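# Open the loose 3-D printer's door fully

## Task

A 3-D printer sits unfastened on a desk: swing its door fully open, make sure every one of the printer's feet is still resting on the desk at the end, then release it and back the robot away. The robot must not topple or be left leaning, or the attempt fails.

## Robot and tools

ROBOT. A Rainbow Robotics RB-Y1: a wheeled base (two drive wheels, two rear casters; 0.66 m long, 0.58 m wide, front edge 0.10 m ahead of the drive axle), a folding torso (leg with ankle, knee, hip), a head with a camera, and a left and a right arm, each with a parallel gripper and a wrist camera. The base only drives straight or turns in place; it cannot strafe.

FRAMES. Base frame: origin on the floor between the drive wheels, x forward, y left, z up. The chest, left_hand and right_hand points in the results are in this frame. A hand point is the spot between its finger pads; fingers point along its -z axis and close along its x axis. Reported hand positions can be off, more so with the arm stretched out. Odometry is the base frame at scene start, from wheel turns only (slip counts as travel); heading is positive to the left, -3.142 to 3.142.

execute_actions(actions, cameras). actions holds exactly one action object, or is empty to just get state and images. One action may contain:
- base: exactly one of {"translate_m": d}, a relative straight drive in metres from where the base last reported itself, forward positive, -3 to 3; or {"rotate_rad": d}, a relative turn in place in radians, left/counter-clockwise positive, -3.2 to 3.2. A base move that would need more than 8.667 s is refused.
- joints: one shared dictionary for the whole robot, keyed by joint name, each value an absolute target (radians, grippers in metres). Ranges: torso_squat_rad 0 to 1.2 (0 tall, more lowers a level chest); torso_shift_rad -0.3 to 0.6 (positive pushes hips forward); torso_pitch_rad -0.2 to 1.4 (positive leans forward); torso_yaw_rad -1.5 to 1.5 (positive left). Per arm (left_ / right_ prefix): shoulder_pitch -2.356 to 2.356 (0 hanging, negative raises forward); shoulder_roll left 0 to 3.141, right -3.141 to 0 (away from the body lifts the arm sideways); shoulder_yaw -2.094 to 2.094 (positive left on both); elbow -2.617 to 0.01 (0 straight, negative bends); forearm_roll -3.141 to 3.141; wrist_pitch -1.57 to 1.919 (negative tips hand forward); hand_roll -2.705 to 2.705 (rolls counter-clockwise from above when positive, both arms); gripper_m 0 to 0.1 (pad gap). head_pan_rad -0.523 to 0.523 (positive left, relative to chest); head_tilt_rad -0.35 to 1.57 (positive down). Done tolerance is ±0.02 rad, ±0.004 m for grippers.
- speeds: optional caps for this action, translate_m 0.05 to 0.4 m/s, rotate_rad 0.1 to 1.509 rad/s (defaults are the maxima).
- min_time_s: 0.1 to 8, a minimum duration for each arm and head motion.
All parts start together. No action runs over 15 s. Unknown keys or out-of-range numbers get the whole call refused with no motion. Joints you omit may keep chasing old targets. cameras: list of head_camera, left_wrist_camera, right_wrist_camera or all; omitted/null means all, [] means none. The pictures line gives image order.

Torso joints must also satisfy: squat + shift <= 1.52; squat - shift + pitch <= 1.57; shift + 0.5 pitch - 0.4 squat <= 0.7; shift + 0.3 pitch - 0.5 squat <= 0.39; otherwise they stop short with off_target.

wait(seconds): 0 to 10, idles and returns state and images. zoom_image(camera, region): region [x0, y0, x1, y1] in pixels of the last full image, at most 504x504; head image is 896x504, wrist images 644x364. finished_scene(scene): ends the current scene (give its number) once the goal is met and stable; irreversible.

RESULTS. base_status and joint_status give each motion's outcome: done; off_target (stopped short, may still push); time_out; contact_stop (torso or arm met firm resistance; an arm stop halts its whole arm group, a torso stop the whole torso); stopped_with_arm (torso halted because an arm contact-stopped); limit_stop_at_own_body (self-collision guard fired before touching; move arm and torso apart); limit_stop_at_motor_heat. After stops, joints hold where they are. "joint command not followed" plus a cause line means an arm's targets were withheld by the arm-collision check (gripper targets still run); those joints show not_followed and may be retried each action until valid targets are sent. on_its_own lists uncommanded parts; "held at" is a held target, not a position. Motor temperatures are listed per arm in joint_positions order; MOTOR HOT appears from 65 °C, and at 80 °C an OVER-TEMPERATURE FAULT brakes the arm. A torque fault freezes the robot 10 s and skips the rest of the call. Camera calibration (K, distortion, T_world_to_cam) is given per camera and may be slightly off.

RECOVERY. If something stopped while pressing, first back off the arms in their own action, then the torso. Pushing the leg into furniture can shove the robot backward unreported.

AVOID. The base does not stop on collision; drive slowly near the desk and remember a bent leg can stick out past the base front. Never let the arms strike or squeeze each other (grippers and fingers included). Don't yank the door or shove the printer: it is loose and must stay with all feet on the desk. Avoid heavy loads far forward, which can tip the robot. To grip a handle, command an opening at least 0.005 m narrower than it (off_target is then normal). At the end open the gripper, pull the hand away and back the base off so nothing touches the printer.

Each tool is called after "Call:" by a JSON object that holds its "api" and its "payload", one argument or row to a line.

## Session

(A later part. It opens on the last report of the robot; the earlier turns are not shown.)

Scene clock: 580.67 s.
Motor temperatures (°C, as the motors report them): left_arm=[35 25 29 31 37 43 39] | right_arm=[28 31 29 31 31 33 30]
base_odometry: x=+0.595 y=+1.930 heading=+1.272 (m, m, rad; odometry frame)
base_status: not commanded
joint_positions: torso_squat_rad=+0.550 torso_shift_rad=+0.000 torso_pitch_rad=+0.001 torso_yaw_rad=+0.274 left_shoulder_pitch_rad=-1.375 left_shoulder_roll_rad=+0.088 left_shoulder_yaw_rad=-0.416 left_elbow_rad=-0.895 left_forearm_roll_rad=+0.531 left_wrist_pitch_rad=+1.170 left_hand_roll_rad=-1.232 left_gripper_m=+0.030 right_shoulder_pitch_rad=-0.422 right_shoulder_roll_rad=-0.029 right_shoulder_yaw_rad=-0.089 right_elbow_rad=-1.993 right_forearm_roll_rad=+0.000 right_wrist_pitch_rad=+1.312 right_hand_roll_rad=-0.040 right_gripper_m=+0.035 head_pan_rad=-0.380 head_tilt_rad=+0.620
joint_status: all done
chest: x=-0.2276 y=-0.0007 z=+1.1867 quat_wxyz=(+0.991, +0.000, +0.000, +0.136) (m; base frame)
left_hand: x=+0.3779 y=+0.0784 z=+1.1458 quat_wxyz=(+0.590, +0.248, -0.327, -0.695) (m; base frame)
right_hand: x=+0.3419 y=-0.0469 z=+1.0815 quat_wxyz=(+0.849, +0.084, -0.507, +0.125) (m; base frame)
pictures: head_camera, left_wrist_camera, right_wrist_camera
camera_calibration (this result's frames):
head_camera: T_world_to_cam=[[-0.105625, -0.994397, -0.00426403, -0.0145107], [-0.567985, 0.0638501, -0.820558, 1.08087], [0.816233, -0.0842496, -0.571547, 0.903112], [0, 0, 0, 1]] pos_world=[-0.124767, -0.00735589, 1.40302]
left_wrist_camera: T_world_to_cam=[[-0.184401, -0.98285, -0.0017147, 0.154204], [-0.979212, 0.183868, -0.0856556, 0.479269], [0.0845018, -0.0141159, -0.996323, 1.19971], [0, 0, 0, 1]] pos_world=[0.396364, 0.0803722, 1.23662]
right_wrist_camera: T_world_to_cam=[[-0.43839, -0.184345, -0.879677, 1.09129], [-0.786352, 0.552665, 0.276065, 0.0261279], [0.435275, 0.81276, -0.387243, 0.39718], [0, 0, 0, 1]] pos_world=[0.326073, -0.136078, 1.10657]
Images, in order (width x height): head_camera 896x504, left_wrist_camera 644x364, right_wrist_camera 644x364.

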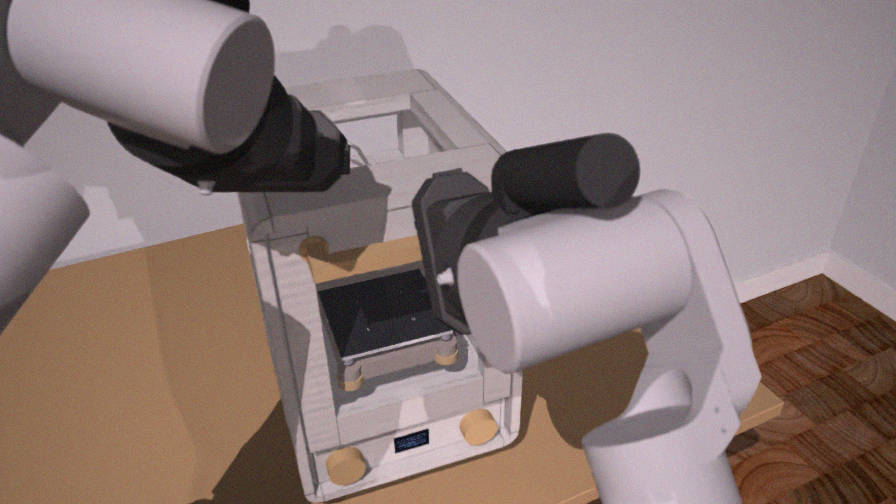

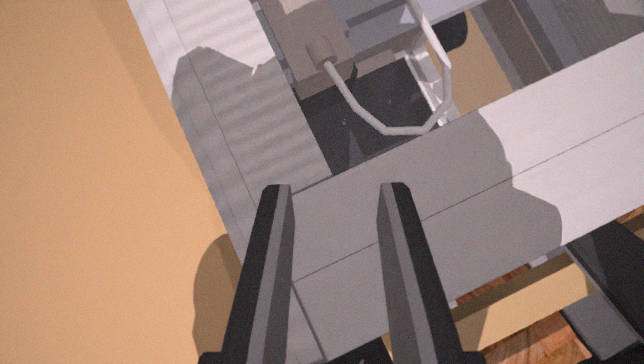

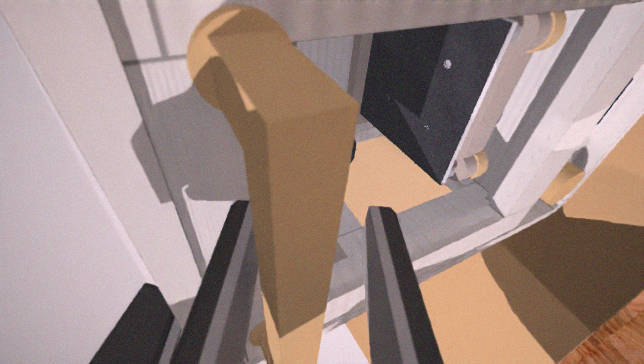

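Call:
{"api": "execute_actions", "payload": {
  "actions": [
    {"joints": {"right_shoulder_pitch_rad": -0.4414, "right_shoulder_roll_rad": -0.0312, "right_shoulder_yaw_rad": -0.0942, "right_elbow_rad": -1.9899, "right_forearm_roll_rad": 0.0, "right_wrist_pitch_rad": 1.3256, "right_hand_roll_rad": -0.0413, "right_gripper_m": 0.009, "left_shoulder_pitch_rad": -1.368}, "min_time_s": 0.3}
  ]
}}

Scene clock: 701.43 s.
Motor temperatures (°C, as the motors report them): left_arm=[35 25 29 31 37 43 39] | right_arm=[28 31 29 31 31 33 30]
base_odometry: x=+0.595 y=+1.930 heading=+1.272 (m, m, rad; odometry frame)
base_status: not commanded
joint_positions: torso_squat_rad=+0.550 torso_shift_rad=+0.000 torso_pitch_rad=+0.000 torso_yaw_rad=+0.274 left_shoulder_pitch_rad=-1.371 left_shoulder_roll_rad=+0.088 left_shoulder_yaw_rad=-0.415 left_elbow_rad=-0.897 left_forearm_roll_rad=+0.531 left_wrist_pitch_rad=+1.169 left_hand_roll_rad=-1.232 left_gripper_m=+0.030 right_shoulder_pitch_rad=-0.439 right_shoulder_roll_rad=-0.031 right_shoulder_yaw_rad=-0.094 right_elbow_rad=-1.989 right_forearm_roll_rad=+0.000 right_wrist_pitch_rad=+1.327 right_hand_roll_rad=-0.041 right_gripper_m=+0.018 head_pan_rad=-0.380 head_tilt_rad=+0.620
joint_status: right_gripper_m off_target (ended at +0.018, target +0.009); the others done
chest: x=-0.2277 y=-0.0009 z=+1.1867 quat_wxyz=(+0.991, +0.000, +0.000, +0.136) (m; base frame)
left_hand: x=+0.3775 y=+0.0786 z=+1.1443 quat_wxyz=(+0.590, +0.247, -0.327, -0.695) (m; base frame)
right_hand: x=+0.3433 y=-0.0466 z=+1.0857 quat_wxyz=(+0.849, +0.084, -0.506, +0.125) (m; base frame)
pictures: head_camera, left_wrist_camera, right_wrist_camera
camera_calibration (this result's frames):
head_camera: T_world_to_cam=[[-0.105685, -0.99439, -0.00447669, -0.0143969], [-0.567713, 0.0640321, -0.820732, 1.08103], [0.816414, -0.0841975, -0.571295, 0.902976], [0, 0, 0, 1]] pos_world=[-0.125007, -0.0075086, 1.40304]
left_wrist_camera: T_world_to_cam=[[-0.184035, -0.98292, 0.0000318245, 0.152257], [-0.979416, 0.183376, -0.084362, 0.477387], [0.0829152, -0.0155567, -0.996435, 1.19913], [0, 0, 0, 1]] pos_world=[0.396155, 0.0807691, 1.23512]
right_wrist_camera: T_world_to_cam=[[-0.440746, -0.184174, -0.878534, 1.09525], [-0.785196, 0.553383, 0.27791, 0.0235275], [0.434982, 0.812309, -0.388515, 0.399441], [0, 0, 0, 1]] pos_world=[0.327451, -0.135773, 1.11086]
Images, in order (width x height): head_camera 896x504, left_wrist_camera 644x364, right_wrist_camera 644x364.

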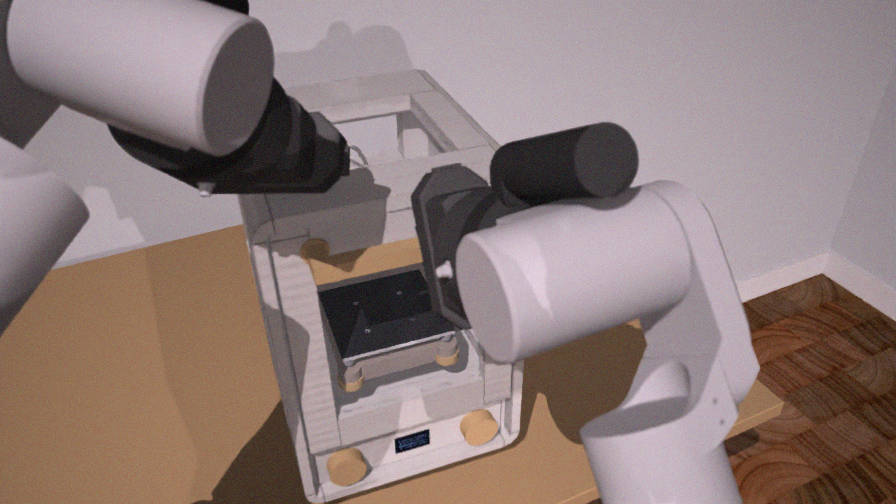

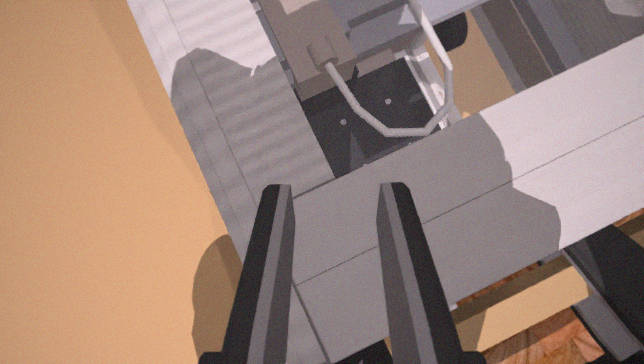

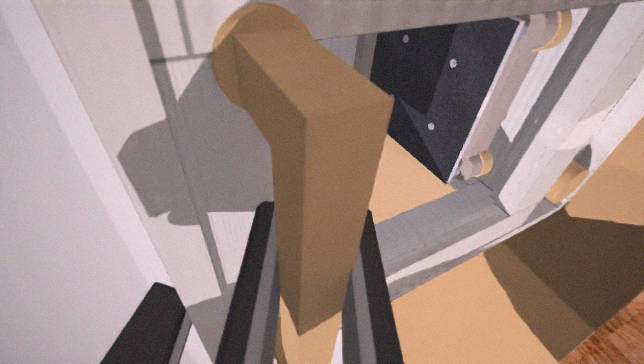

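Call:
{"api": "execute_actions", "payload": {
  "actions": [
    {"joints": {"right_shoulder_pitch_rad": -0.2983, "right_shoulder_roll_rad": -0.0143, "right_shoulder_yaw_rad": -0.049, "right_elbow_rad": -2.165, "right_forearm_roll_rad": 0.0, "right_wrist_pitch_rad": 1.3643, "right_hand_roll_rad": -0.036}, "min_time_s": 0.7}
  ]
}}

Scene clock: 707.47 s.
Motor temperatures (°C, as the motors report them): left_arm=[34 25 29 31 37 43 39] | right_arm=[28 31 29 32 31 33 30]
base_odometry: x=+0.595 y=+1.930 heading=+1.272 (m, m, rad; odometry frame)
base_status: not commanded
joint_positions: torso_squat_rad=+0.550 torso_shift_rad=+0.001 torso_pitch_rad=+0.001 torso_yaw_rad=+0.274 left_shoulder_pitch_rad=-1.371 left_shoulder_roll_rad=+0.088 left_shoulder_yaw_rad=-0.415 left_elbow_rad=-0.897 left_forearm_roll_rad=+0.531 left_wrist_pitch_rad=+1.169 left_hand_roll_rad=-1.232 left_gripper_m=+0.030 right_shoulder_pitch_rad=-0.297 right_shoulder_roll_rad=-0.014 right_shoulder_yaw_rad=-0.049 right_elbow_rad=-2.164 right_forearm_roll_rad=+0.000 right_wrist_pitch_rad=+1.365 right_hand_roll_rad=-0.036 right_gripper_m=+0.019 head_pan_rad=-0.380 head_tilt_rad=+0.620
joint_status: all done
chest: x=-0.2273 y=-0.0007 z=+1.1867 quat_wxyz=(+0.991, +0.000, +0.000, +0.137) (m; base frame)
left_hand: x=+0.3778 y=+0.0787 z=+1.1438 quat_wxyz=(+0.591, +0.246, -0.327, -0.695) (m; base frame)
right_hand: x=+0.3047 y=-0.0571 z=+1.0767 quat_wxyz=(+0.849, +0.086, -0.506, +0.126) (m; base frame)
pictures: head_camera, left_wrist_camera, right_wrist_camera
camera_calibration (this result's frames):
head_camera: T_world_to_cam=[[-0.105458, -0.994415, -0.00428091, -0.0144253], [-0.568277, 0.0637973, -0.82036, 1.08072], [0.816052, -0.0840805, -0.571831, 0.90321], [0, 0, 0, 1]] pos_world=[-0.124441, -0.00734931, 1.403]
left_wrist_camera: T_world_to_cam=[[-0.183998, -0.982926, 0.000636189, 0.151696], [-0.979505, 0.183304, -0.0834863, 0.476669], [0.0819442, -0.0159845, -0.996509, 1.19907], [0, 0, 0, 1]] pos_world=[0.396554, 0.0808969, 1.23459]
right_wrist_camera: T_world_to_cam=[[-0.43974, -0.1843, -0.879012, 1.06861], [-0.787937, 0.548872, 0.279097, 0.000867199], [0.431027, 0.815336, -0.386578, 0.420462], [0, 0, 0, 1]] pos_world=[0.289363, -0.146349, 1.10162]
Images, in order (width x height): head_camera 896x504, left_wrist_camera 644x364, right_wrist_camera 644x364.

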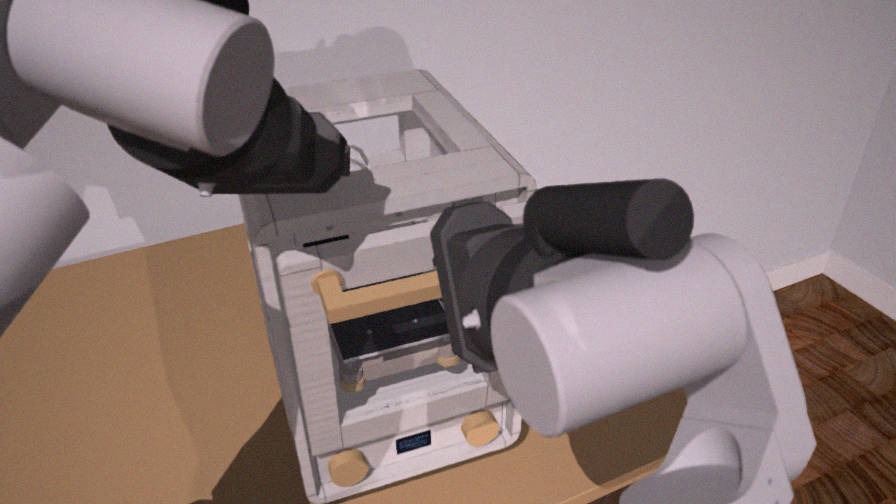

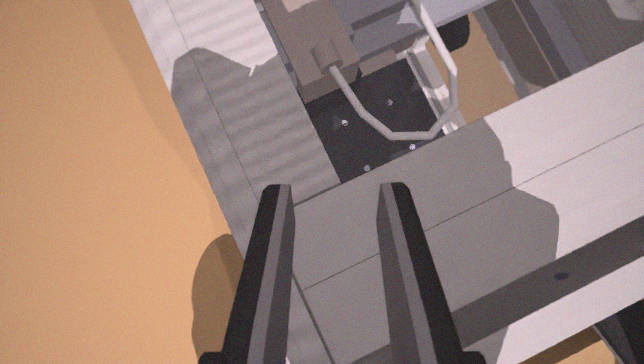

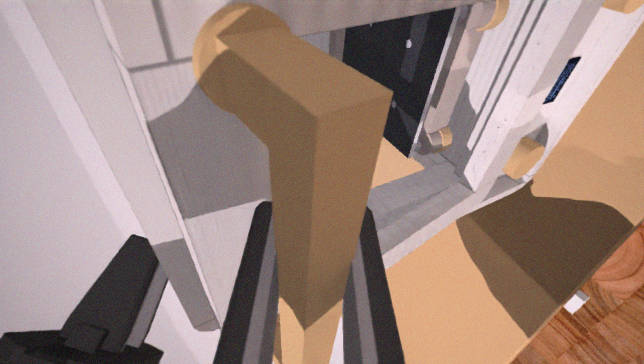

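Call:
{"api": "execute_actions", "payload": {
  "actions": [
    {"joints": {"right_shoulder_pitch_rad": -0.0429, "right_shoulder_roll_rad": -0.001, "right_shoulder_yaw_rad": 0.0362, "right_elbow_rad": -2.359, "right_forearm_roll_rad": 0.0, "right_wrist_pitch_rad": 1.3172, "right_hand_roll_rad": -0.0257, "head_tilt_rad": 0.8}, "min_time_s": 0.6}
  ]
}}

Scene clock: 715.17 s.
Motor temperatures (°C, as the motors report them): left_arm=[34 25 29 31 37 43 39] | right_arm=[28 31 29 32 31 33 30]
base_odometry: x=+0.595 y=+1.930 heading=+1.272 (m, m, rad; odometry frame)
base_status: not commanded
joint_positions: torso_squat_rad=+0.550 torso_shift_rad=+0.001 torso_pitch_rad=+0.001 torso_yaw_rad=+0.274 left_shoulder_pitch_rad=-1.371 left_shoulder_roll_rad=+0.089 left_shoulder_yaw_rad=-0.415 left_elbow_rad=-0.897 left_forearm_roll_rad=+0.531 left_wrist_pitch_rad=+1.170 left_hand_roll_rad=-1.232 left_gripper_m=+0.030 right_shoulder_pitch_rad=-0.041 right_shoulder_roll_rad=-0.001 right_shoulder_yaw_rad=+0.036 right_elbow_rad=-2.356 right_forearm_roll_rad=+0.000 right_wrist_pitch_rad=+1.318 right_hand_roll_rad=-0.026 right_gripper_m=+0.019 head_pan_rad=-0.380 head_tilt_rad=+0.800
joint_status: all done
chest: x=-0.2274 y=-0.0006 z=+1.1867 quat_wxyz=(+0.991, +0.000, +0.000, +0.137) (m; base frame)
left_hand: x=+0.3779 y=+0.0795 z=+1.1438 quat_wxyz=(+0.591, +0.247, -0.327, -0.695) (m; base frame)
right_hand: x=+0.2505 y=-0.0723 z=+1.0493 quat_wxyz=(+0.849, +0.088, -0.505, +0.128) (m; base frame)
pictures: head_camera, left_wrist_camera, right_wrist_camera
camera_calibration (this result's frames):
head_camera: T_world_to_cam=[[-0.106032, -0.994354, -0.00413285, -0.0146197], [-0.705024, 0.0781093, -0.704869, 0.89226], [0.701212, -0.071825, -0.709326, 1.07022], [0, 0, 0, 1]] pos_world=[-0.12294, -0.00736215, 1.388]
left_wrist_camera: T_world_to_cam=[[-0.182956, -0.983121, 0.000211344, 0.152549], [-0.979699, 0.182302, -0.0834076, 0.476642], [0.0819613, -0.015467, -0.996515, 1.19906], [0, 0, 0, 1]] pos_world=[0.396598, 0.0816276, 1.23461]
right_wrist_camera: T_world_to_cam=[[-0.440757, -0.185238, -0.878305, 1.01727], [-0.790507, 0.543647, 0.28204, -0.0286182], [0.425243, 0.818618, -0.386048, 0.446801], [0, 0, 0, 1]] pos_world=[0.235746, -0.161764, 1.07403]
Images, in order (width x height): head_camera 896x504, left_wrist_camera 644x364, right_wrist_camera 644x364.

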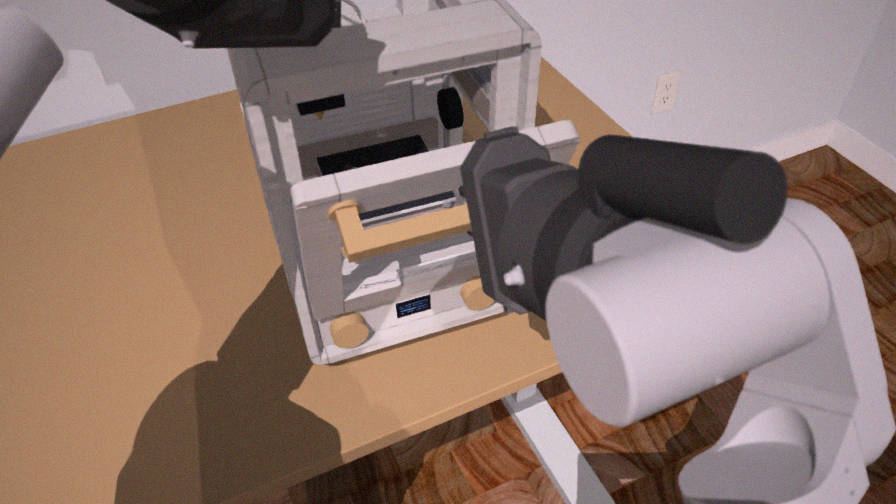

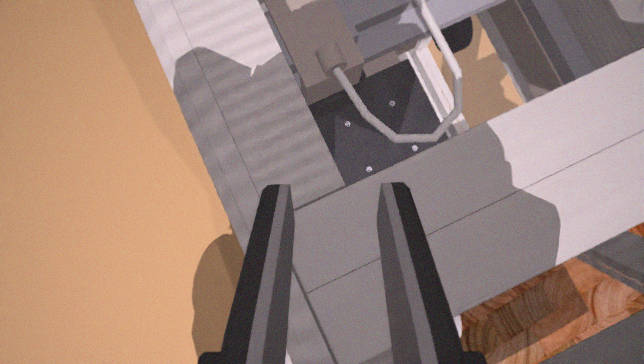

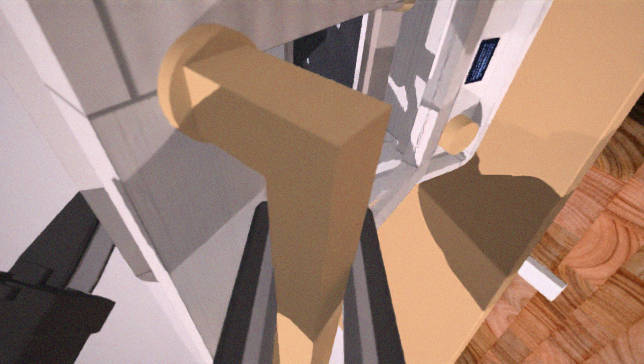

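Call:
{"api": "execute_actions", "payload": {
  "actions": [
    {"joints": {"right_shoulder_pitch_rad": 0.2455, "right_shoulder_roll_rad": -0.0097, "right_shoulder_yaw_rad": 0.135, "right_elbow_rad": -2.4435, "right_forearm_roll_rad": 0.0, "right_wrist_pitch_rad": 1.1301, "right_hand_roll_rad": -0.0127, "head_tilt_rad": 0.9}, "min_time_s": 0.6}
  ]
}}

Scene clock: 727.07 s.
Motor temperatures (°C, as the motors report them): left_arm=[34 25 29 30 37 43 39] | right_arm=[28 31 29 33 31 33 30]
base_odometry: x=+0.595 y=+1.930 heading=+1.272 (m, m, rad; odometry frame)
base_status: not commanded
joint_positions: torso_squat_rad=+0.550 torso_shift_rad=+0.001 torso_pitch_rad=+0.001 torso_yaw_rad=+0.274 left_shoulder_pitch_rad=-1.371 left_shoulder_roll_rad=+0.089 left_shoulder_yaw_rad=-0.415 left_elbow_rad=-0.897 left_forearm_roll_rad=+0.531 left_wrist_pitch_rad=+1.170 left_hand_roll_rad=-1.232 left_gripper_m=+0.030 right_shoulder_pitch_rad=+0.246 right_shoulder_roll_rad=-0.009 right_shoulder_yaw_rad=+0.135 right_elbow_rad=-2.441 right_forearm_roll_rad=+0.000 right_wrist_pitch_rad=+1.131 right_hand_roll_rad=-0.013 right_gripper_m=+0.018 head_pan_rad=-0.380 head_tilt_rad=+0.900
joint_status: all done
chest: x=-0.2274 y=-0.0007 z=+1.1867 quat_wxyz=(+0.991, +0.000, +0.000, +0.137) (m; base frame)
left_hand: x=+0.3778 y=+0.0795 z=+1.1437 quat_wxyz=(+0.591, +0.246, -0.327, -0.695) (m; base frame)
right_hand: x=+0.2046 y=-0.0839 z=+1.0096 quat_wxyz=(+0.848, +0.092, -0.505, +0.130) (m; base frame)
pictures: head_camera, left_wrist_camera, right_wrist_camera
camera_calibration (this result's frames):
head_camera: T_world_to_cam=[[-0.106415, -0.994313, -0.00408925, -0.0147788], [-0.771452, 0.085157, -0.630563, 0.775488], [0.627326, -0.0639469, -0.776127, 1.1476], [0, 0, 0, 1]] pos_world=[-0.123242, -0.00734738, 1.37962]
left_wrist_camera: T_world_to_cam=[[-0.182934, -0.983125, 0.00032524, 0.152401], [-0.979716, 0.182272, -0.0832629, 0.476463], [0.0817986, -0.0155502, -0.996528, 1.19908], [0, 0, 0, 1]] pos_world=[0.396595, 0.0816295, 1.23454]
right_wrist_camera: T_world_to_cam=[[-0.438661, -0.184385, -0.879533, 0.96095], [-0.794065, 0.537778, 0.283295, -0.0484572], [0.420758, 0.822677, -0.382315, 0.457968], [0, 0, 0, 1]] pos_world=[0.190359, -0.173516, 1.034]
Images, in order (width x height): head_camera 896x504, left_wrist_camera 644x364, right_wrist_camera 644x364.

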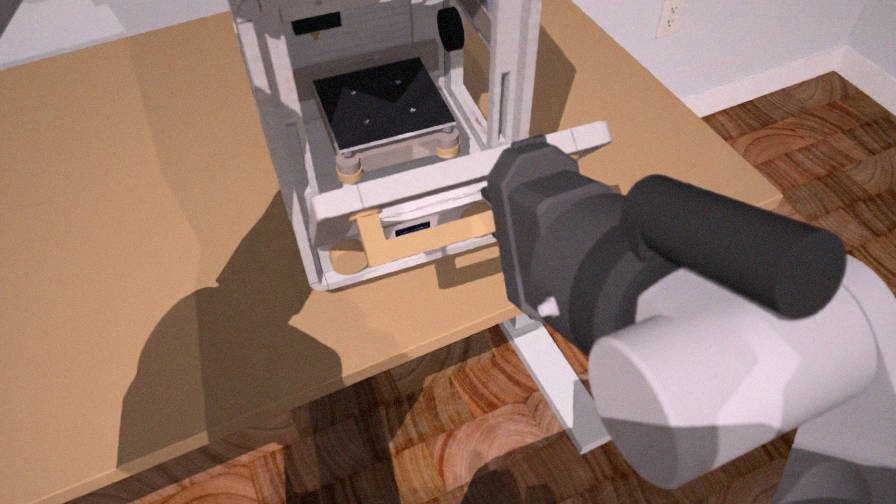

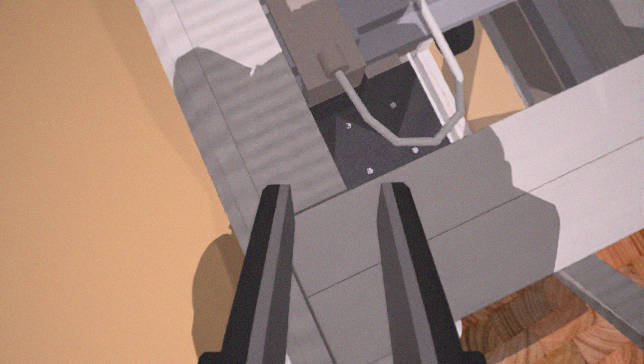

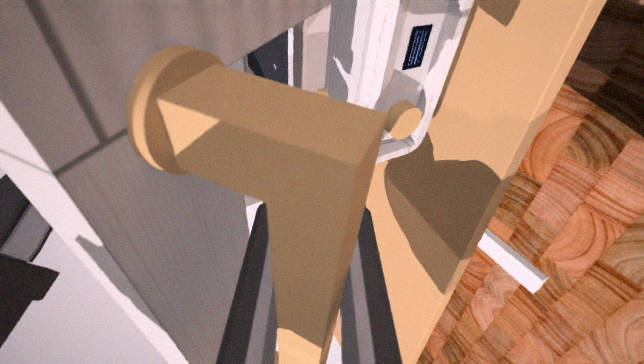

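Call:
{"api": "execute_actions", "payload": {
  "actions": [
    {"joints": {"right_shoulder_pitch_rad": 0.4856, "right_shoulder_roll_rad": -0.0377, "right_shoulder_yaw_rad": 0.2104, "right_elbow_rad": -2.3951, "right_forearm_roll_rad": 0.0, "right_wrist_pitch_rad": 0.8526, "right_hand_roll_rad": -0.0014, "head_tilt_rad": 0.95}, "min_time_s": 0.6}
  ]
}}

Scene clock: 733.07 s.
Motor temperatures (°C, as the motors report them): left_arm=[34 25 29 30 37 43 39] | right_arm=[28 31 29 33 31 33 30]
base_odometry: x=+0.595 y=+1.930 heading=+1.272 (m, m, rad; odometry frame)
base_status: not commanded
joint_positions: torso_squat_rad=+0.550 torso_shift_rad=+0.001 torso_pitch_rad=+0.000 torso_yaw_rad=+0.274 left_shoulder_pitch_rad=-1.370 left_shoulder_roll_rad=+0.088 left_shoulder_yaw_rad=-0.415 left_elbow_rad=-0.896 left_forearm_roll_rad=+0.531 left_wrist_pitch_rad=+1.170 left_hand_roll_rad=-1.232 left_gripper_m=+0.030 right_shoulder_pitch_rad=+0.486 right_shoulder_roll_rad=-0.037 right_shoulder_yaw_rad=+0.210 right_elbow_rad=-2.394 right_forearm_roll_rad=+0.000 right_wrist_pitch_rad=+0.853 right_hand_roll_rad=-0.001 right_gripper_m=+0.016 head_pan_rad=-0.380 head_tilt_rad=+0.950
joint_status: all done
chest: x=-0.2275 y=-0.0007 z=+1.1867 quat_wxyz=(+0.991, +0.000, +0.000, +0.137) (m; base frame)
left_hand: x=+0.3777 y=+0.0794 z=+1.1435 quat_wxyz=(+0.591, +0.246, -0.327, -0.695) (m; base frame)
right_hand: x=+0.1709 y=-0.0936 z=+0.9591 quat_wxyz=(+0.848, +0.091, -0.506, +0.129) (m; base frame)
pictures: head_camera, left_wrist_camera, right_wrist_camera
camera_calibration (this result's frames):
head_camera: T_world_to_cam=[[-0.106697, -0.994283, -0.00414318, -0.0148626], [-0.801708, 0.0884951, -0.591129, 0.714445], [0.588116, -0.0597503, -0.806566, 1.18179], [0, 0, 0, 1]] pos_world=[-0.123839, -0.00739039, 1.37546]
left_wrist_camera: T_world_to_cam=[[-0.182868, -0.983137, 0.000336061, 0.152269], [-0.979764, 0.182212, -0.0828276, 0.475854], [0.0813697, -0.0154758, -0.996564, 1.19905], [0, 0, 0, 1]] pos_world=[0.396503, 0.0815513, 1.23429]
right_wrist_camera: T_world_to_cam=[[-0.436485, -0.183606, -0.880778, 0.900871], [-0.794439, 0.538162, 0.281513, -0.0539263], [0.422313, 0.8226, -0.380763, 0.459129], [0, 0, 0, 1]] pos_world=[0.156479, -0.183253, 0.983468]
Images, in order (width x height): head_camera 896x504, left_wrist_camera 644x364, right_wrist_camera 644x364.

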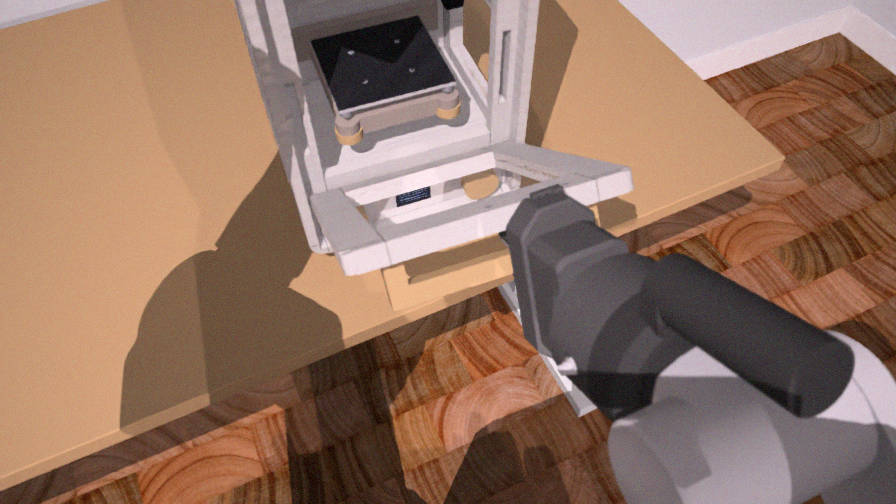

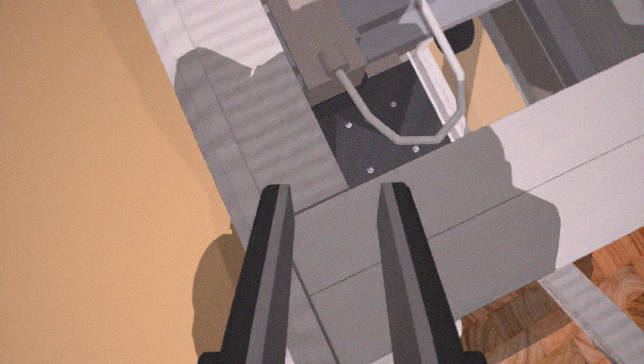

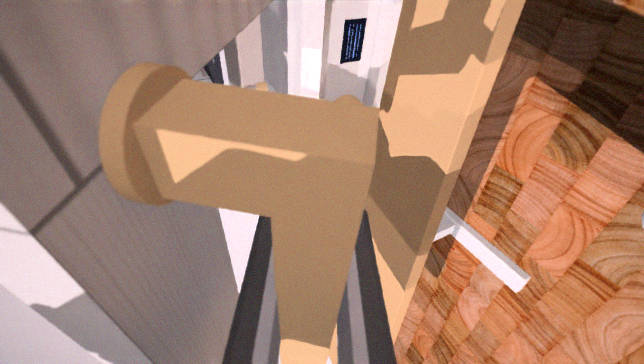

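Call:
{"api": "execute_actions", "payload": {
  "actions": [
    {"joints": {"right_shoulder_pitch_rad": 0.5985, "right_shoulder_roll_rad": -0.057, "right_shoulder_yaw_rad": 0.2425, "right_elbow_rad": -2.2798, "right_forearm_roll_rad": 0.0, "right_wrist_pitch_rad": 0.5405, "right_hand_roll_rad": 0.0078, "head_tilt_rad": 1.0}, "min_time_s": 0.4}
  ],
  "cameras": ["right_wrist_camera"]
}}

Call:
{"api": "execute_actions", "payload": {
  "actions": [
    {"joints": {"right_shoulder_pitch_rad": 0.647, "right_shoulder_roll_rad": -0.0665, "right_shoulder_yaw_rad": 0.2548, "right_elbow_rad": -2.0714, "right_forearm_roll_rad": 0.0, "right_wrist_pitch_rad": 0.1625, "right_hand_roll_rad": 0.015}, "min_time_s": 0.45}
  ]
}}

Scene clock: 742.83 s.
Motor temperatures (°C, as the motors report them): left_arm=[34 25 29 30 37 43 39] | right_arm=[28 31 29 33 31 33 30]
base_odometry: x=+0.595 y=+1.930 heading=+1.272 (m, m, rad; odometry frame)
base_status: not commanded
joint_positions: torso_squat_rad=+0.550 torso_shift_rad=+0.000 torso_pitch_rad=+0.000 torso_yaw_rad=+0.274 left_shoulder_pitch_rad=-1.370 left_shoulder_roll_rad=+0.089 left_shoulder_yaw_rad=-0.415 left_elbow_rad=-0.896 left_forearm_roll_rad=+0.531 left_wrist_pitch_rad=+1.170 left_hand_roll_rad=-1.232 left_gripper_m=+0.030 right_shoulder_pitch_rad=+0.599 right_shoulder_roll_rad=-0.057 right_shoulder_yaw_rad=+0.242 right_elbow_rad=-2.279 right_forearm_roll_rad=+0.000 right_wrist_pitch_rad=+0.541 right_hand_roll_rad=+0.008 right_gripper_m=+0.015 head_pan_rad=-0.380 head_tilt_rad=+1.000
joint_status: all done
chest: x=-0.2276 y=-0.0007 z=+1.1867 quat_wxyz=(+0.991, +0.000, +0.000, +0.137) (m; base frame)
left_hand: x=+0.3776 y=+0.0794 z=+1.1435 quat_wxyz=(+0.591, +0.246, -0.326, -0.695) (m; base frame)
right_hand: x=+0.1595 y=-0.0968 z=+0.9321 quat_wxyz=(+0.824, +0.095, -0.544, +0.126) (m; base frame)
pictures: right_wrist_camera
camera_calibration (this result's frames):
right_wrist_camera: T_world_to_cam=[[-0.360469, -0.16175, -0.91864, 0.896799], [-0.814784, 0.534034, 0.225686, 0.0011844], [0.454081, 0.829846, -0.324294, 0.399274], [0, 0, 0, 1]] pos_world=[0.142931, -0.186911, 0.95305]
Images, in order (width x height): right_wrist_camera 644x364.

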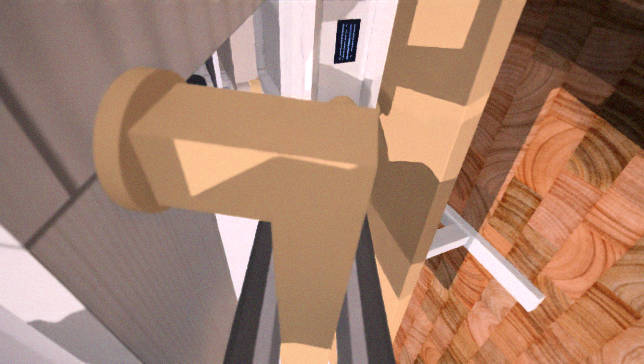

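Scene clock: 743.67 s.
Motor temperatures (°C, as the motors report them): left_arm=[34 25 29 30 37 43 39] | right_arm=[28 31 29 33 31 33 30]
base_odometry: x=+0.595 y=+1.930 heading=+1.272 (m, m, rad; odometry frame)
base_status: not commanded
joint_positions: torso_squat_rad=+0.550 torso_shift_rad=+0.001 torso_pitch_rad=+0.001 torso_yaw_rad=+0.274 left_shoulder_pitch_rad=-1.370 left_shoulder_roll_rad=+0.089 left_shoulder_yaw_rad=-0.415 left_elbow_rad=-0.896 left_forearm_roll_rad=+0.531 left_wrist_pitch_rad=+1.169 left_hand_roll_rad=-1.232 left_gripper_m=+0.030 right_shoulder_pitch_rad=+0.646 right_shoulder_roll_rad=-0.066 right_shoulder_yaw_rad=+0.255 right_elbow_rad=-2.071 right_forearm_roll_rad=+0.000 right_wrist_pitch_rad=+0.163 right_hand_roll_rad=+0.015 right_gripper_m=+0.015 head_pan_rad=-0.380 head_tilt_rad=+1.000
joint_status: all done
chest: x=-0.2275 y=-0.0007 z=+1.1867 quat_wxyz=(+0.991, +0.000, +0.000, +0.137) (m; base frame)
left_hand: x=+0.3777 y=+0.0795 z=+1.1435 quat_wxyz=(+0.591, +0.246, -0.327, -0.695) (m; base frame)
right_hand: x=+0.1508 y=-0.0989 z=+0.8997 quat_wxyz=(+0.789, +0.100, -0.594, +0.122) (m; base frame)
pictures: head_camera, left_wrist_camera, right_wrist_camera
camera_calibration (this result's frames):
head_camera: T_world_to_cam=[[-0.106831, -0.994269, -0.00407485, -0.0149592], [-0.830094, 0.0914456, -0.550074, 0.651646], [0.547294, -0.0553826, -0.835106, 1.21292], [0, 0, 0, 1]] pos_world=[-0.124496, -0.00728886, 1.37131]
left_wrist_camera: T_world_to_cam=[[-0.18284, -0.983143, 0.000420722, 0.152219], [-0.979768, 0.182177, -0.0828634, 0.475889], [0.0813899, -0.0155629, -0.996561, 1.19905], [0, 0, 0, 1]] pos_world=[0.396502, 0.0816178, 1.2343]
right_wrist_camera: T_world_to_cam=[[-0.24897, -0.130552, -0.959672, 0.886757], [-0.835597, 0.529947, 0.144688, 0.0781361], [0.489686, 0.837922, -0.24103, 0.314928], [0, 0, 0, 1]] pos_world=[0.13185, -0.189525, 0.915598]
Images, in order (width x height): head_camera 896x504, left_wrist_camera 644x364, right_wrist_camera 644x364.

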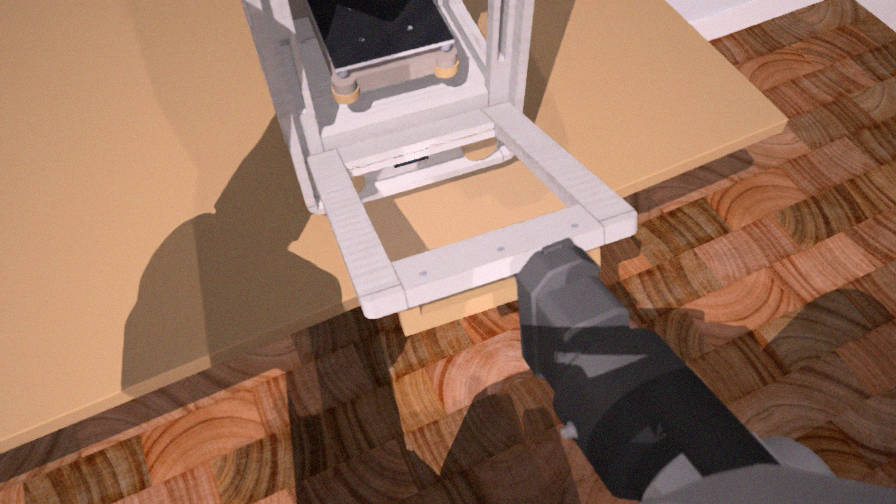

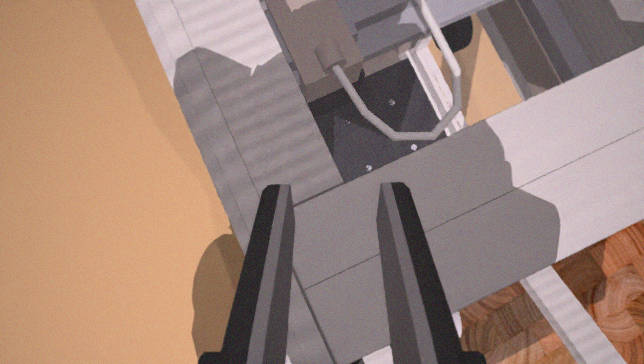

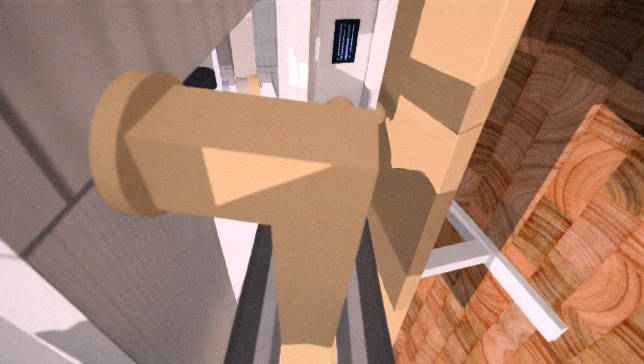

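Call:
{"api": "execute_actions", "payload": {
  "actions": [
    {"joints": {"right_shoulder_pitch_rad": 0.582, "right_shoulder_roll_rad": -0.0539, "right_shoulder_yaw_rad": 0.2345, "right_elbow_rad": -1.698, "right_forearm_roll_rad": 0.0, "right_wrist_pitch_rad": -0.3218, "right_hand_roll_rad": 0.019}, "min_time_s": 0.55}
  ]
}}

Scene clock: 758.23 s.
Motor temperatures (°C, as the motors report them): left_arm=[34 25 29 30 37 43 39] | right_arm=[27 31 29 33 31 33 30]
base_odometry: x=+0.595 y=+1.930 heading=+1.272 (m, m, rad; odometry frame)
base_status: not commanded
joint_positions: torso_squat_rad=+0.550 torso_shift_rad=+0.001 torso_pitch_rad=+0.001 torso_yaw_rad=+0.274 left_shoulder_pitch_rad=-1.370 left_shoulder_roll_rad=+0.089 left_shoulder_yaw_rad=-0.415 left_elbow_rad=-0.896 left_forearm_roll_rad=+0.531 left_wrist_pitch_rad=+1.169 left_hand_roll_rad=-1.232 left_gripper_m=+0.030 right_shoulder_pitch_rad=+0.582 right_shoulder_roll_rad=-0.054 right_shoulder_yaw_rad=+0.235 right_elbow_rad=-1.697 right_forearm_roll_rad=+0.000 right_wrist_pitch_rad=-0.321 right_hand_roll_rad=+0.019 right_gripper_m=+0.015 head_pan_rad=-0.380 head_tilt_rad=+1.000
joint_status: all done
chest: x=-0.2274 y=-0.0007 z=+1.1867 quat_wxyz=(+0.991, +0.000, +0.000, +0.137) (m; base frame)
left_hand: x=+0.3777 y=+0.0795 z=+1.1435 quat_wxyz=(+0.591, +0.246, -0.327, -0.695) (m; base frame)
right_hand: x=+0.1435 y=-0.1012 z=+0.8569 quat_wxyz=(+0.735, +0.107, -0.660, +0.115) (m; base frame)
pictures: head_camera, left_wrist_camera, right_wrist_camera
camera_calibration (this result's frames):
head_camera: T_world_to_cam=[[-0.106849, -0.994267, -0.00405879, -0.0149653], [-0.830108, 0.0914529, -0.550052, 0.651627], [0.547269, -0.0554031, -0.835121, 1.21293], [0, 0, 0, 1]] pos_world=[-0.124478, -0.00727256, 1.37131]
left_wrist_camera: T_world_to_cam=[[-0.182805, -0.983149, 0.000427211, 0.152229], [-0.979778, 0.182142, -0.0828178, 0.475858], [0.0813444, -0.0155581, -0.996565, 1.19903], [0, 0, 0, 1]] pos_world=[0.396529, 0.0816443, 1.23426]
right_wrist_camera: T_world_to_cam=[[-0.0867982, -0.0844099, -0.992643, 0.853175], [-0.848167, 0.528924, 0.0291876, 0.180147], [0.52257, 0.844461, -0.117503, 0.200193], [0, 0, 0, 1]] pos_world=[0.122234, -0.192323, 0.865164]
Images, in order (width x height): head_camera 896x504, left_wrist_camera 644x364, right_wrist_camera 644x364.

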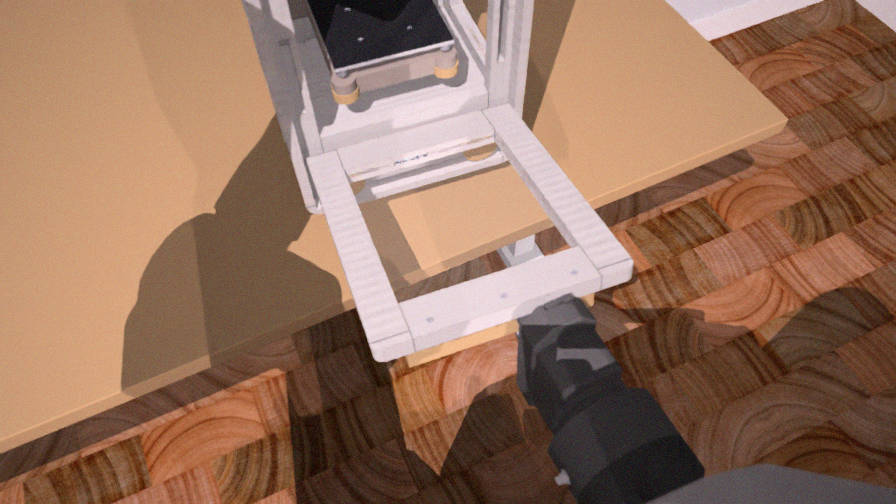

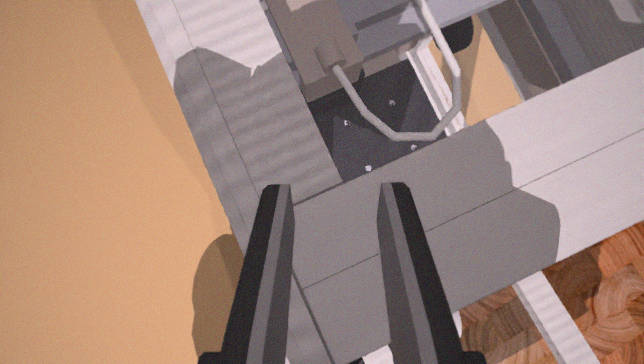

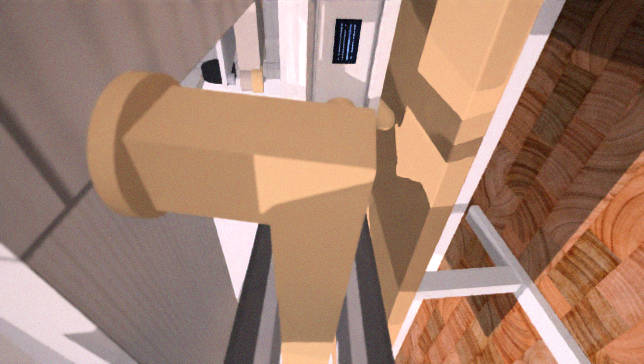

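Call:
{"api": "zoom_image", "payload": {
  "camera": "head_camera",
  "region": [280, 80, 680, 400]
}}

Region (280, 80, 680, 400) of head_camera's 896x504 image, scaled by 1.260, with more detail than that image has; it fills the top 403 rows of this view, and the rest is white.

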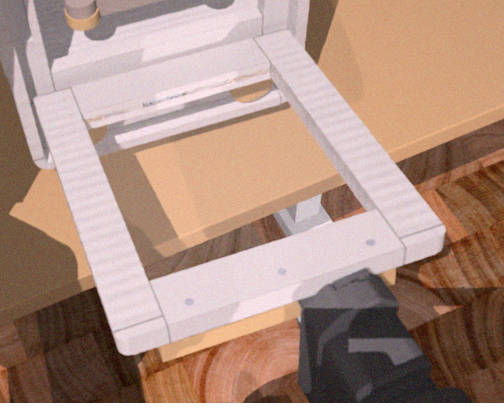

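Call:
{"api": "execute_actions", "payload": {
  "actions": [
    {"joints": {"right_shoulder_pitch_rad": 0.3592, "right_shoulder_roll_rad": -0.0207, "right_shoulder_yaw_rad": 0.1687, "right_elbow_rad": -1.1586, "right_forearm_roll_rad": 0.0, "right_wrist_pitch_rad": -0.8037, "right_hand_roll_rad": 0.0183}, "min_time_s": 0.75}
  ]
}}

Scene clock: 825.30 s.
Motor temperatures (°C, as the motors report them): left_arm=[34 25 29 30 37 43 39] | right_arm=[27 31 29 33 31 33 30]
base_odometry: x=+0.595 y=+1.930 heading=+1.272 (m, m, rad; odometry frame)
base_status: not commanded
joint_positions: torso_squat_rad=+0.550 torso_shift_rad=+0.001 torso_pitch_rad=+0.000 torso_yaw_rad=+0.274 left_shoulder_pitch_rad=-1.370 left_shoulder_roll_rad=+0.089 left_shoulder_yaw_rad=-0.415 left_elbow_rad=-0.896 left_forearm_roll_rad=+0.531 left_wrist_pitch_rad=+1.169 left_hand_roll_rad=-1.232 left_gripper_m=+0.030 right_shoulder_pitch_rad=+0.362 right_shoulder_roll_rad=-0.022 right_shoulder_yaw_rad=+0.169 right_elbow_rad=-1.157 right_forearm_roll_rad=+0.000 right_wrist_pitch_rad=-0.803 right_hand_roll_rad=+0.018 right_gripper_m=+0.014 head_pan_rad=-0.380 head_tilt_rad=+1.000
joint_status: all done
chest: x=-0.2276 y=-0.0007 z=+1.1867 quat_wxyz=(+0.991, +0.000, +0.000, +0.137) (m; base frame)
left_hand: x=+0.3777 y=+0.0794 z=+1.1434 quat_wxyz=(+0.591, +0.246, -0.326, -0.695) (m; base frame)
right_hand: x=+0.1450 y=-0.1015 z=+0.8091 quat_wxyz=(+0.681, +0.114, -0.715, +0.110) (m; base frame)
pictures: head_camera, left_wrist_camera, right_wrist_camera
camera_calibration (this result's frames):
head_camera: T_world_to_cam=[[-0.106982, -0.994253, -0.00410526, -0.0149939], [-0.830059, 0.0915857, -0.550104, 0.651615], [0.547318, -0.0554434, -0.835086, 1.21295], [0, 0, 0, 1]] pos_world=[-0.124597, -0.00733613, 1.37132]
left_wrist_camera: T_world_to_cam=[[-0.182796, -0.983151, 0.000349323, 0.152247], [-0.979784, 0.182141, -0.0827466, 0.475703], [0.0812887, -0.015468, -0.996571, 1.19902], [0, 0, 0, 1]] pos_world=[0.396451, 0.0815828, 1.23421]
right_wrist_camera: T_world_to_cam=[[0.0616821, -0.044415, -0.997107, 0.791996], [-0.846248, 0.527364, -0.0758406, 0.267568], [0.529207, 0.848478, -0.00505716, 0.102521], [0, 0, 0, 1]] pos_world=[0.123322, -0.192916, 0.810516]
Images, in order (width x height): head_camera 896x504, left_wrist_camera 644x364, right_wrist_camera 644x364.

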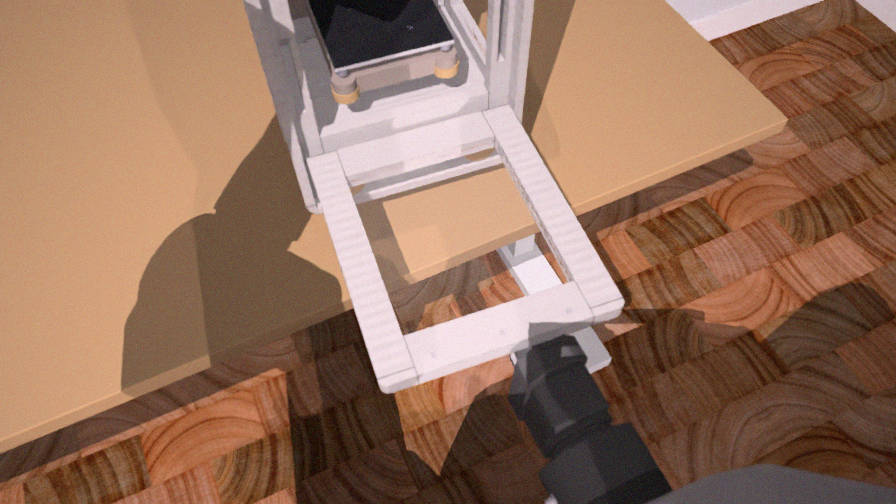

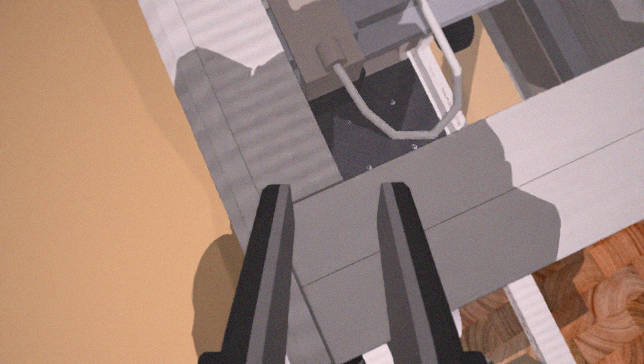

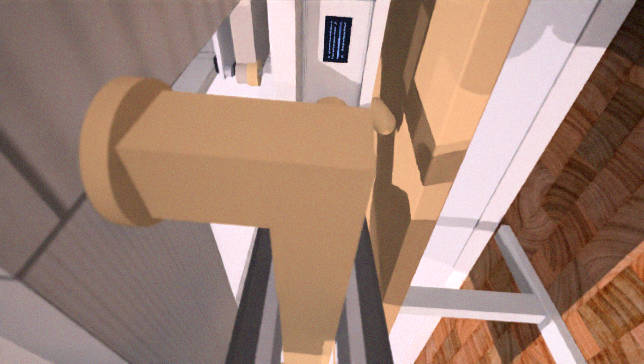

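Call:
{"api": "zoom_image", "payload": {
  "camera": "head_camera",
  "region": [290, 90, 650, 410]
}}

Region (290, 90, 650, 410) of head_camera's 896x504 image, scaled by 1.400, with more detail than that image has.

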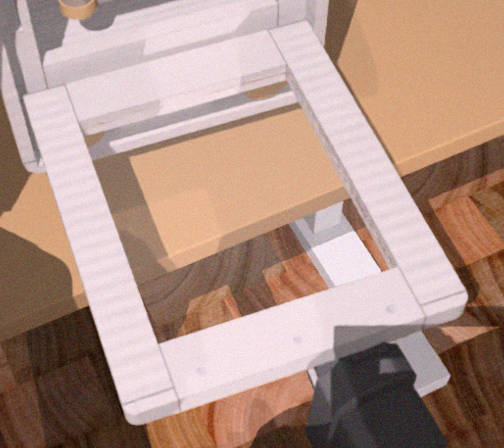

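Call:
{"api": "execute_actions", "payload": {
  "actions": [
    {"joints": {"right_shoulder_pitch_rad": 0.286, "right_shoulder_roll_rad": -0.0131, "right_shoulder_yaw_rad": 0.1468, "right_elbow_rad": -1.0085, "right_forearm_roll_rad": 0.0, "right_wrist_pitch_rad": -0.9018, "right_hand_roll_rad": 0.0167}, "min_time_s": 0.4}
  ]
}}

Scene clock: 897.27 s.
Motor temperatures (°C, as the motors report them): left_arm=[34 25 29 30 37 43 39] | right_arm=[27 31 29 33 31 33 30]
base_odometry: x=+0.595 y=+1.930 heading=+1.272 (m, m, rad; odometry frame)
base_status: not commanded
joint_positions: torso_squat_rad=+0.550 torso_shift_rad=+0.000 torso_pitch_rad=+0.000 torso_yaw_rad=+0.274 left_shoulder_pitch_rad=-1.370 left_shoulder_roll_rad=+0.088 left_shoulder_yaw_rad=-0.415 left_elbow_rad=-0.896 left_forearm_roll_rad=+0.531 left_wrist_pitch_rad=+1.170 left_hand_roll_rad=-1.232 left_gripper_m=+0.030 right_shoulder_pitch_rad=+0.287 right_shoulder_roll_rad=-0.014 right_shoulder_yaw_rad=+0.147 right_elbow_rad=-1.009 right_forearm_roll_rad=+0.000 right_wrist_pitch_rad=-0.903 right_hand_roll_rad=+0.017 right_gripper_m=+0.014 head_pan_rad=-0.380 head_tilt_rad=+1.000
joint_status: all done
chest: x=-0.2278 y=-0.0007 z=+1.1867 quat_wxyz=(+0.991, +0.000, +0.000, +0.137) (m; base frame)
left_hand: x=+0.3774 y=+0.0795 z=+1.1433 quat_wxyz=(+0.591, +0.246, -0.326, -0.695) (m; base frame)
right_hand: x=+0.1483 y=-0.1004 z=+0.7989 quat_wxyz=(+0.672, +0.116, -0.723, +0.110) (m; base frame)
pictures: head_camera, left_wrist_camera, right_wrist_camera
camera_calibration (this result's frames):
head_camera: T_world_to_cam=[[-0.107054, -0.994245, -0.00406361, -0.0150606], [-0.829834, 0.091601, -0.55044, 0.651852], [0.547644, -0.0555546, -0.834865, 1.21289], [0, 0, 0, 1]] pos_world=[-0.124918, -0.00730233, 1.37135]
left_wrist_camera: T_world_to_cam=[[-0.182666, -0.983175, 0.000662304, 0.151856], [-0.979841, 0.181991, -0.0824031, 0.475037], [0.0808961, -0.0157012, -0.996599, 1.1991], [0, 0, 0, 1]] pos_world=[0.396197, 0.0816757, 1.23407]
right_wrist_camera: T_world_to_cam=[[0.0849676, -0.0376463, -0.995672, 0.777738], [-0.84575, 0.52558, -0.0920458, 0.281655], [0.526771, 0.849911, 0.0128179, 0.0860043], [0, 0, 0, 1]] pos_world=[0.126823, -0.191849, 0.799195]
Images, in order (width x height): head_camera 896x504, left_wrist_camera 644x364, right_wrist_camera 644x364.

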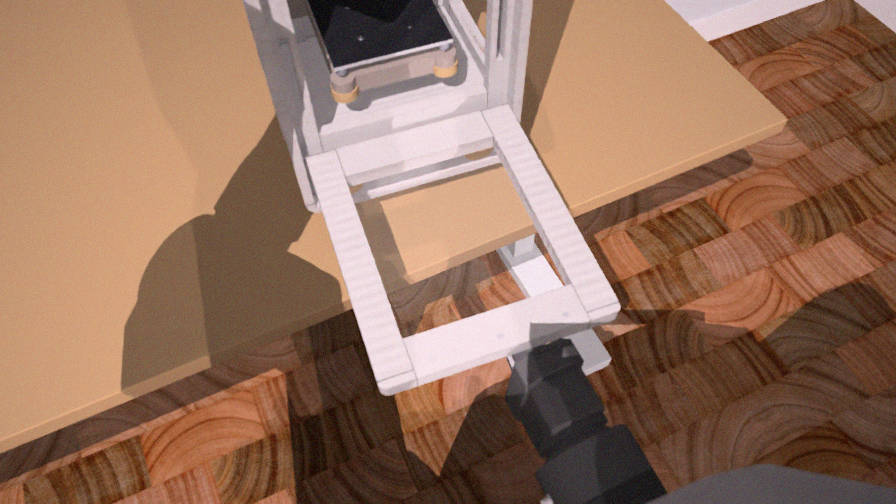

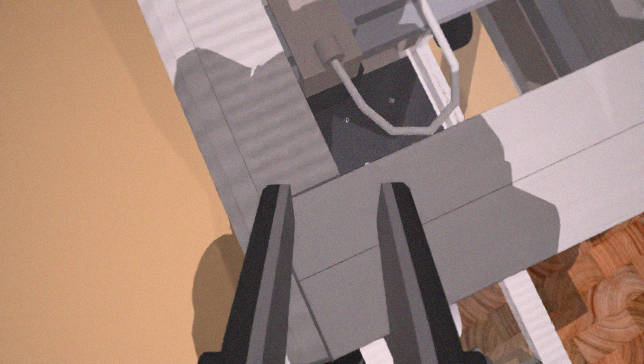

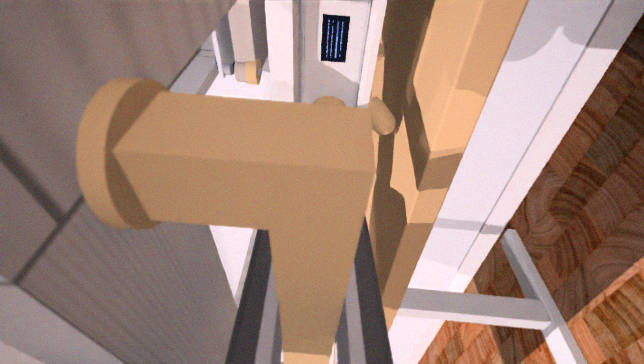

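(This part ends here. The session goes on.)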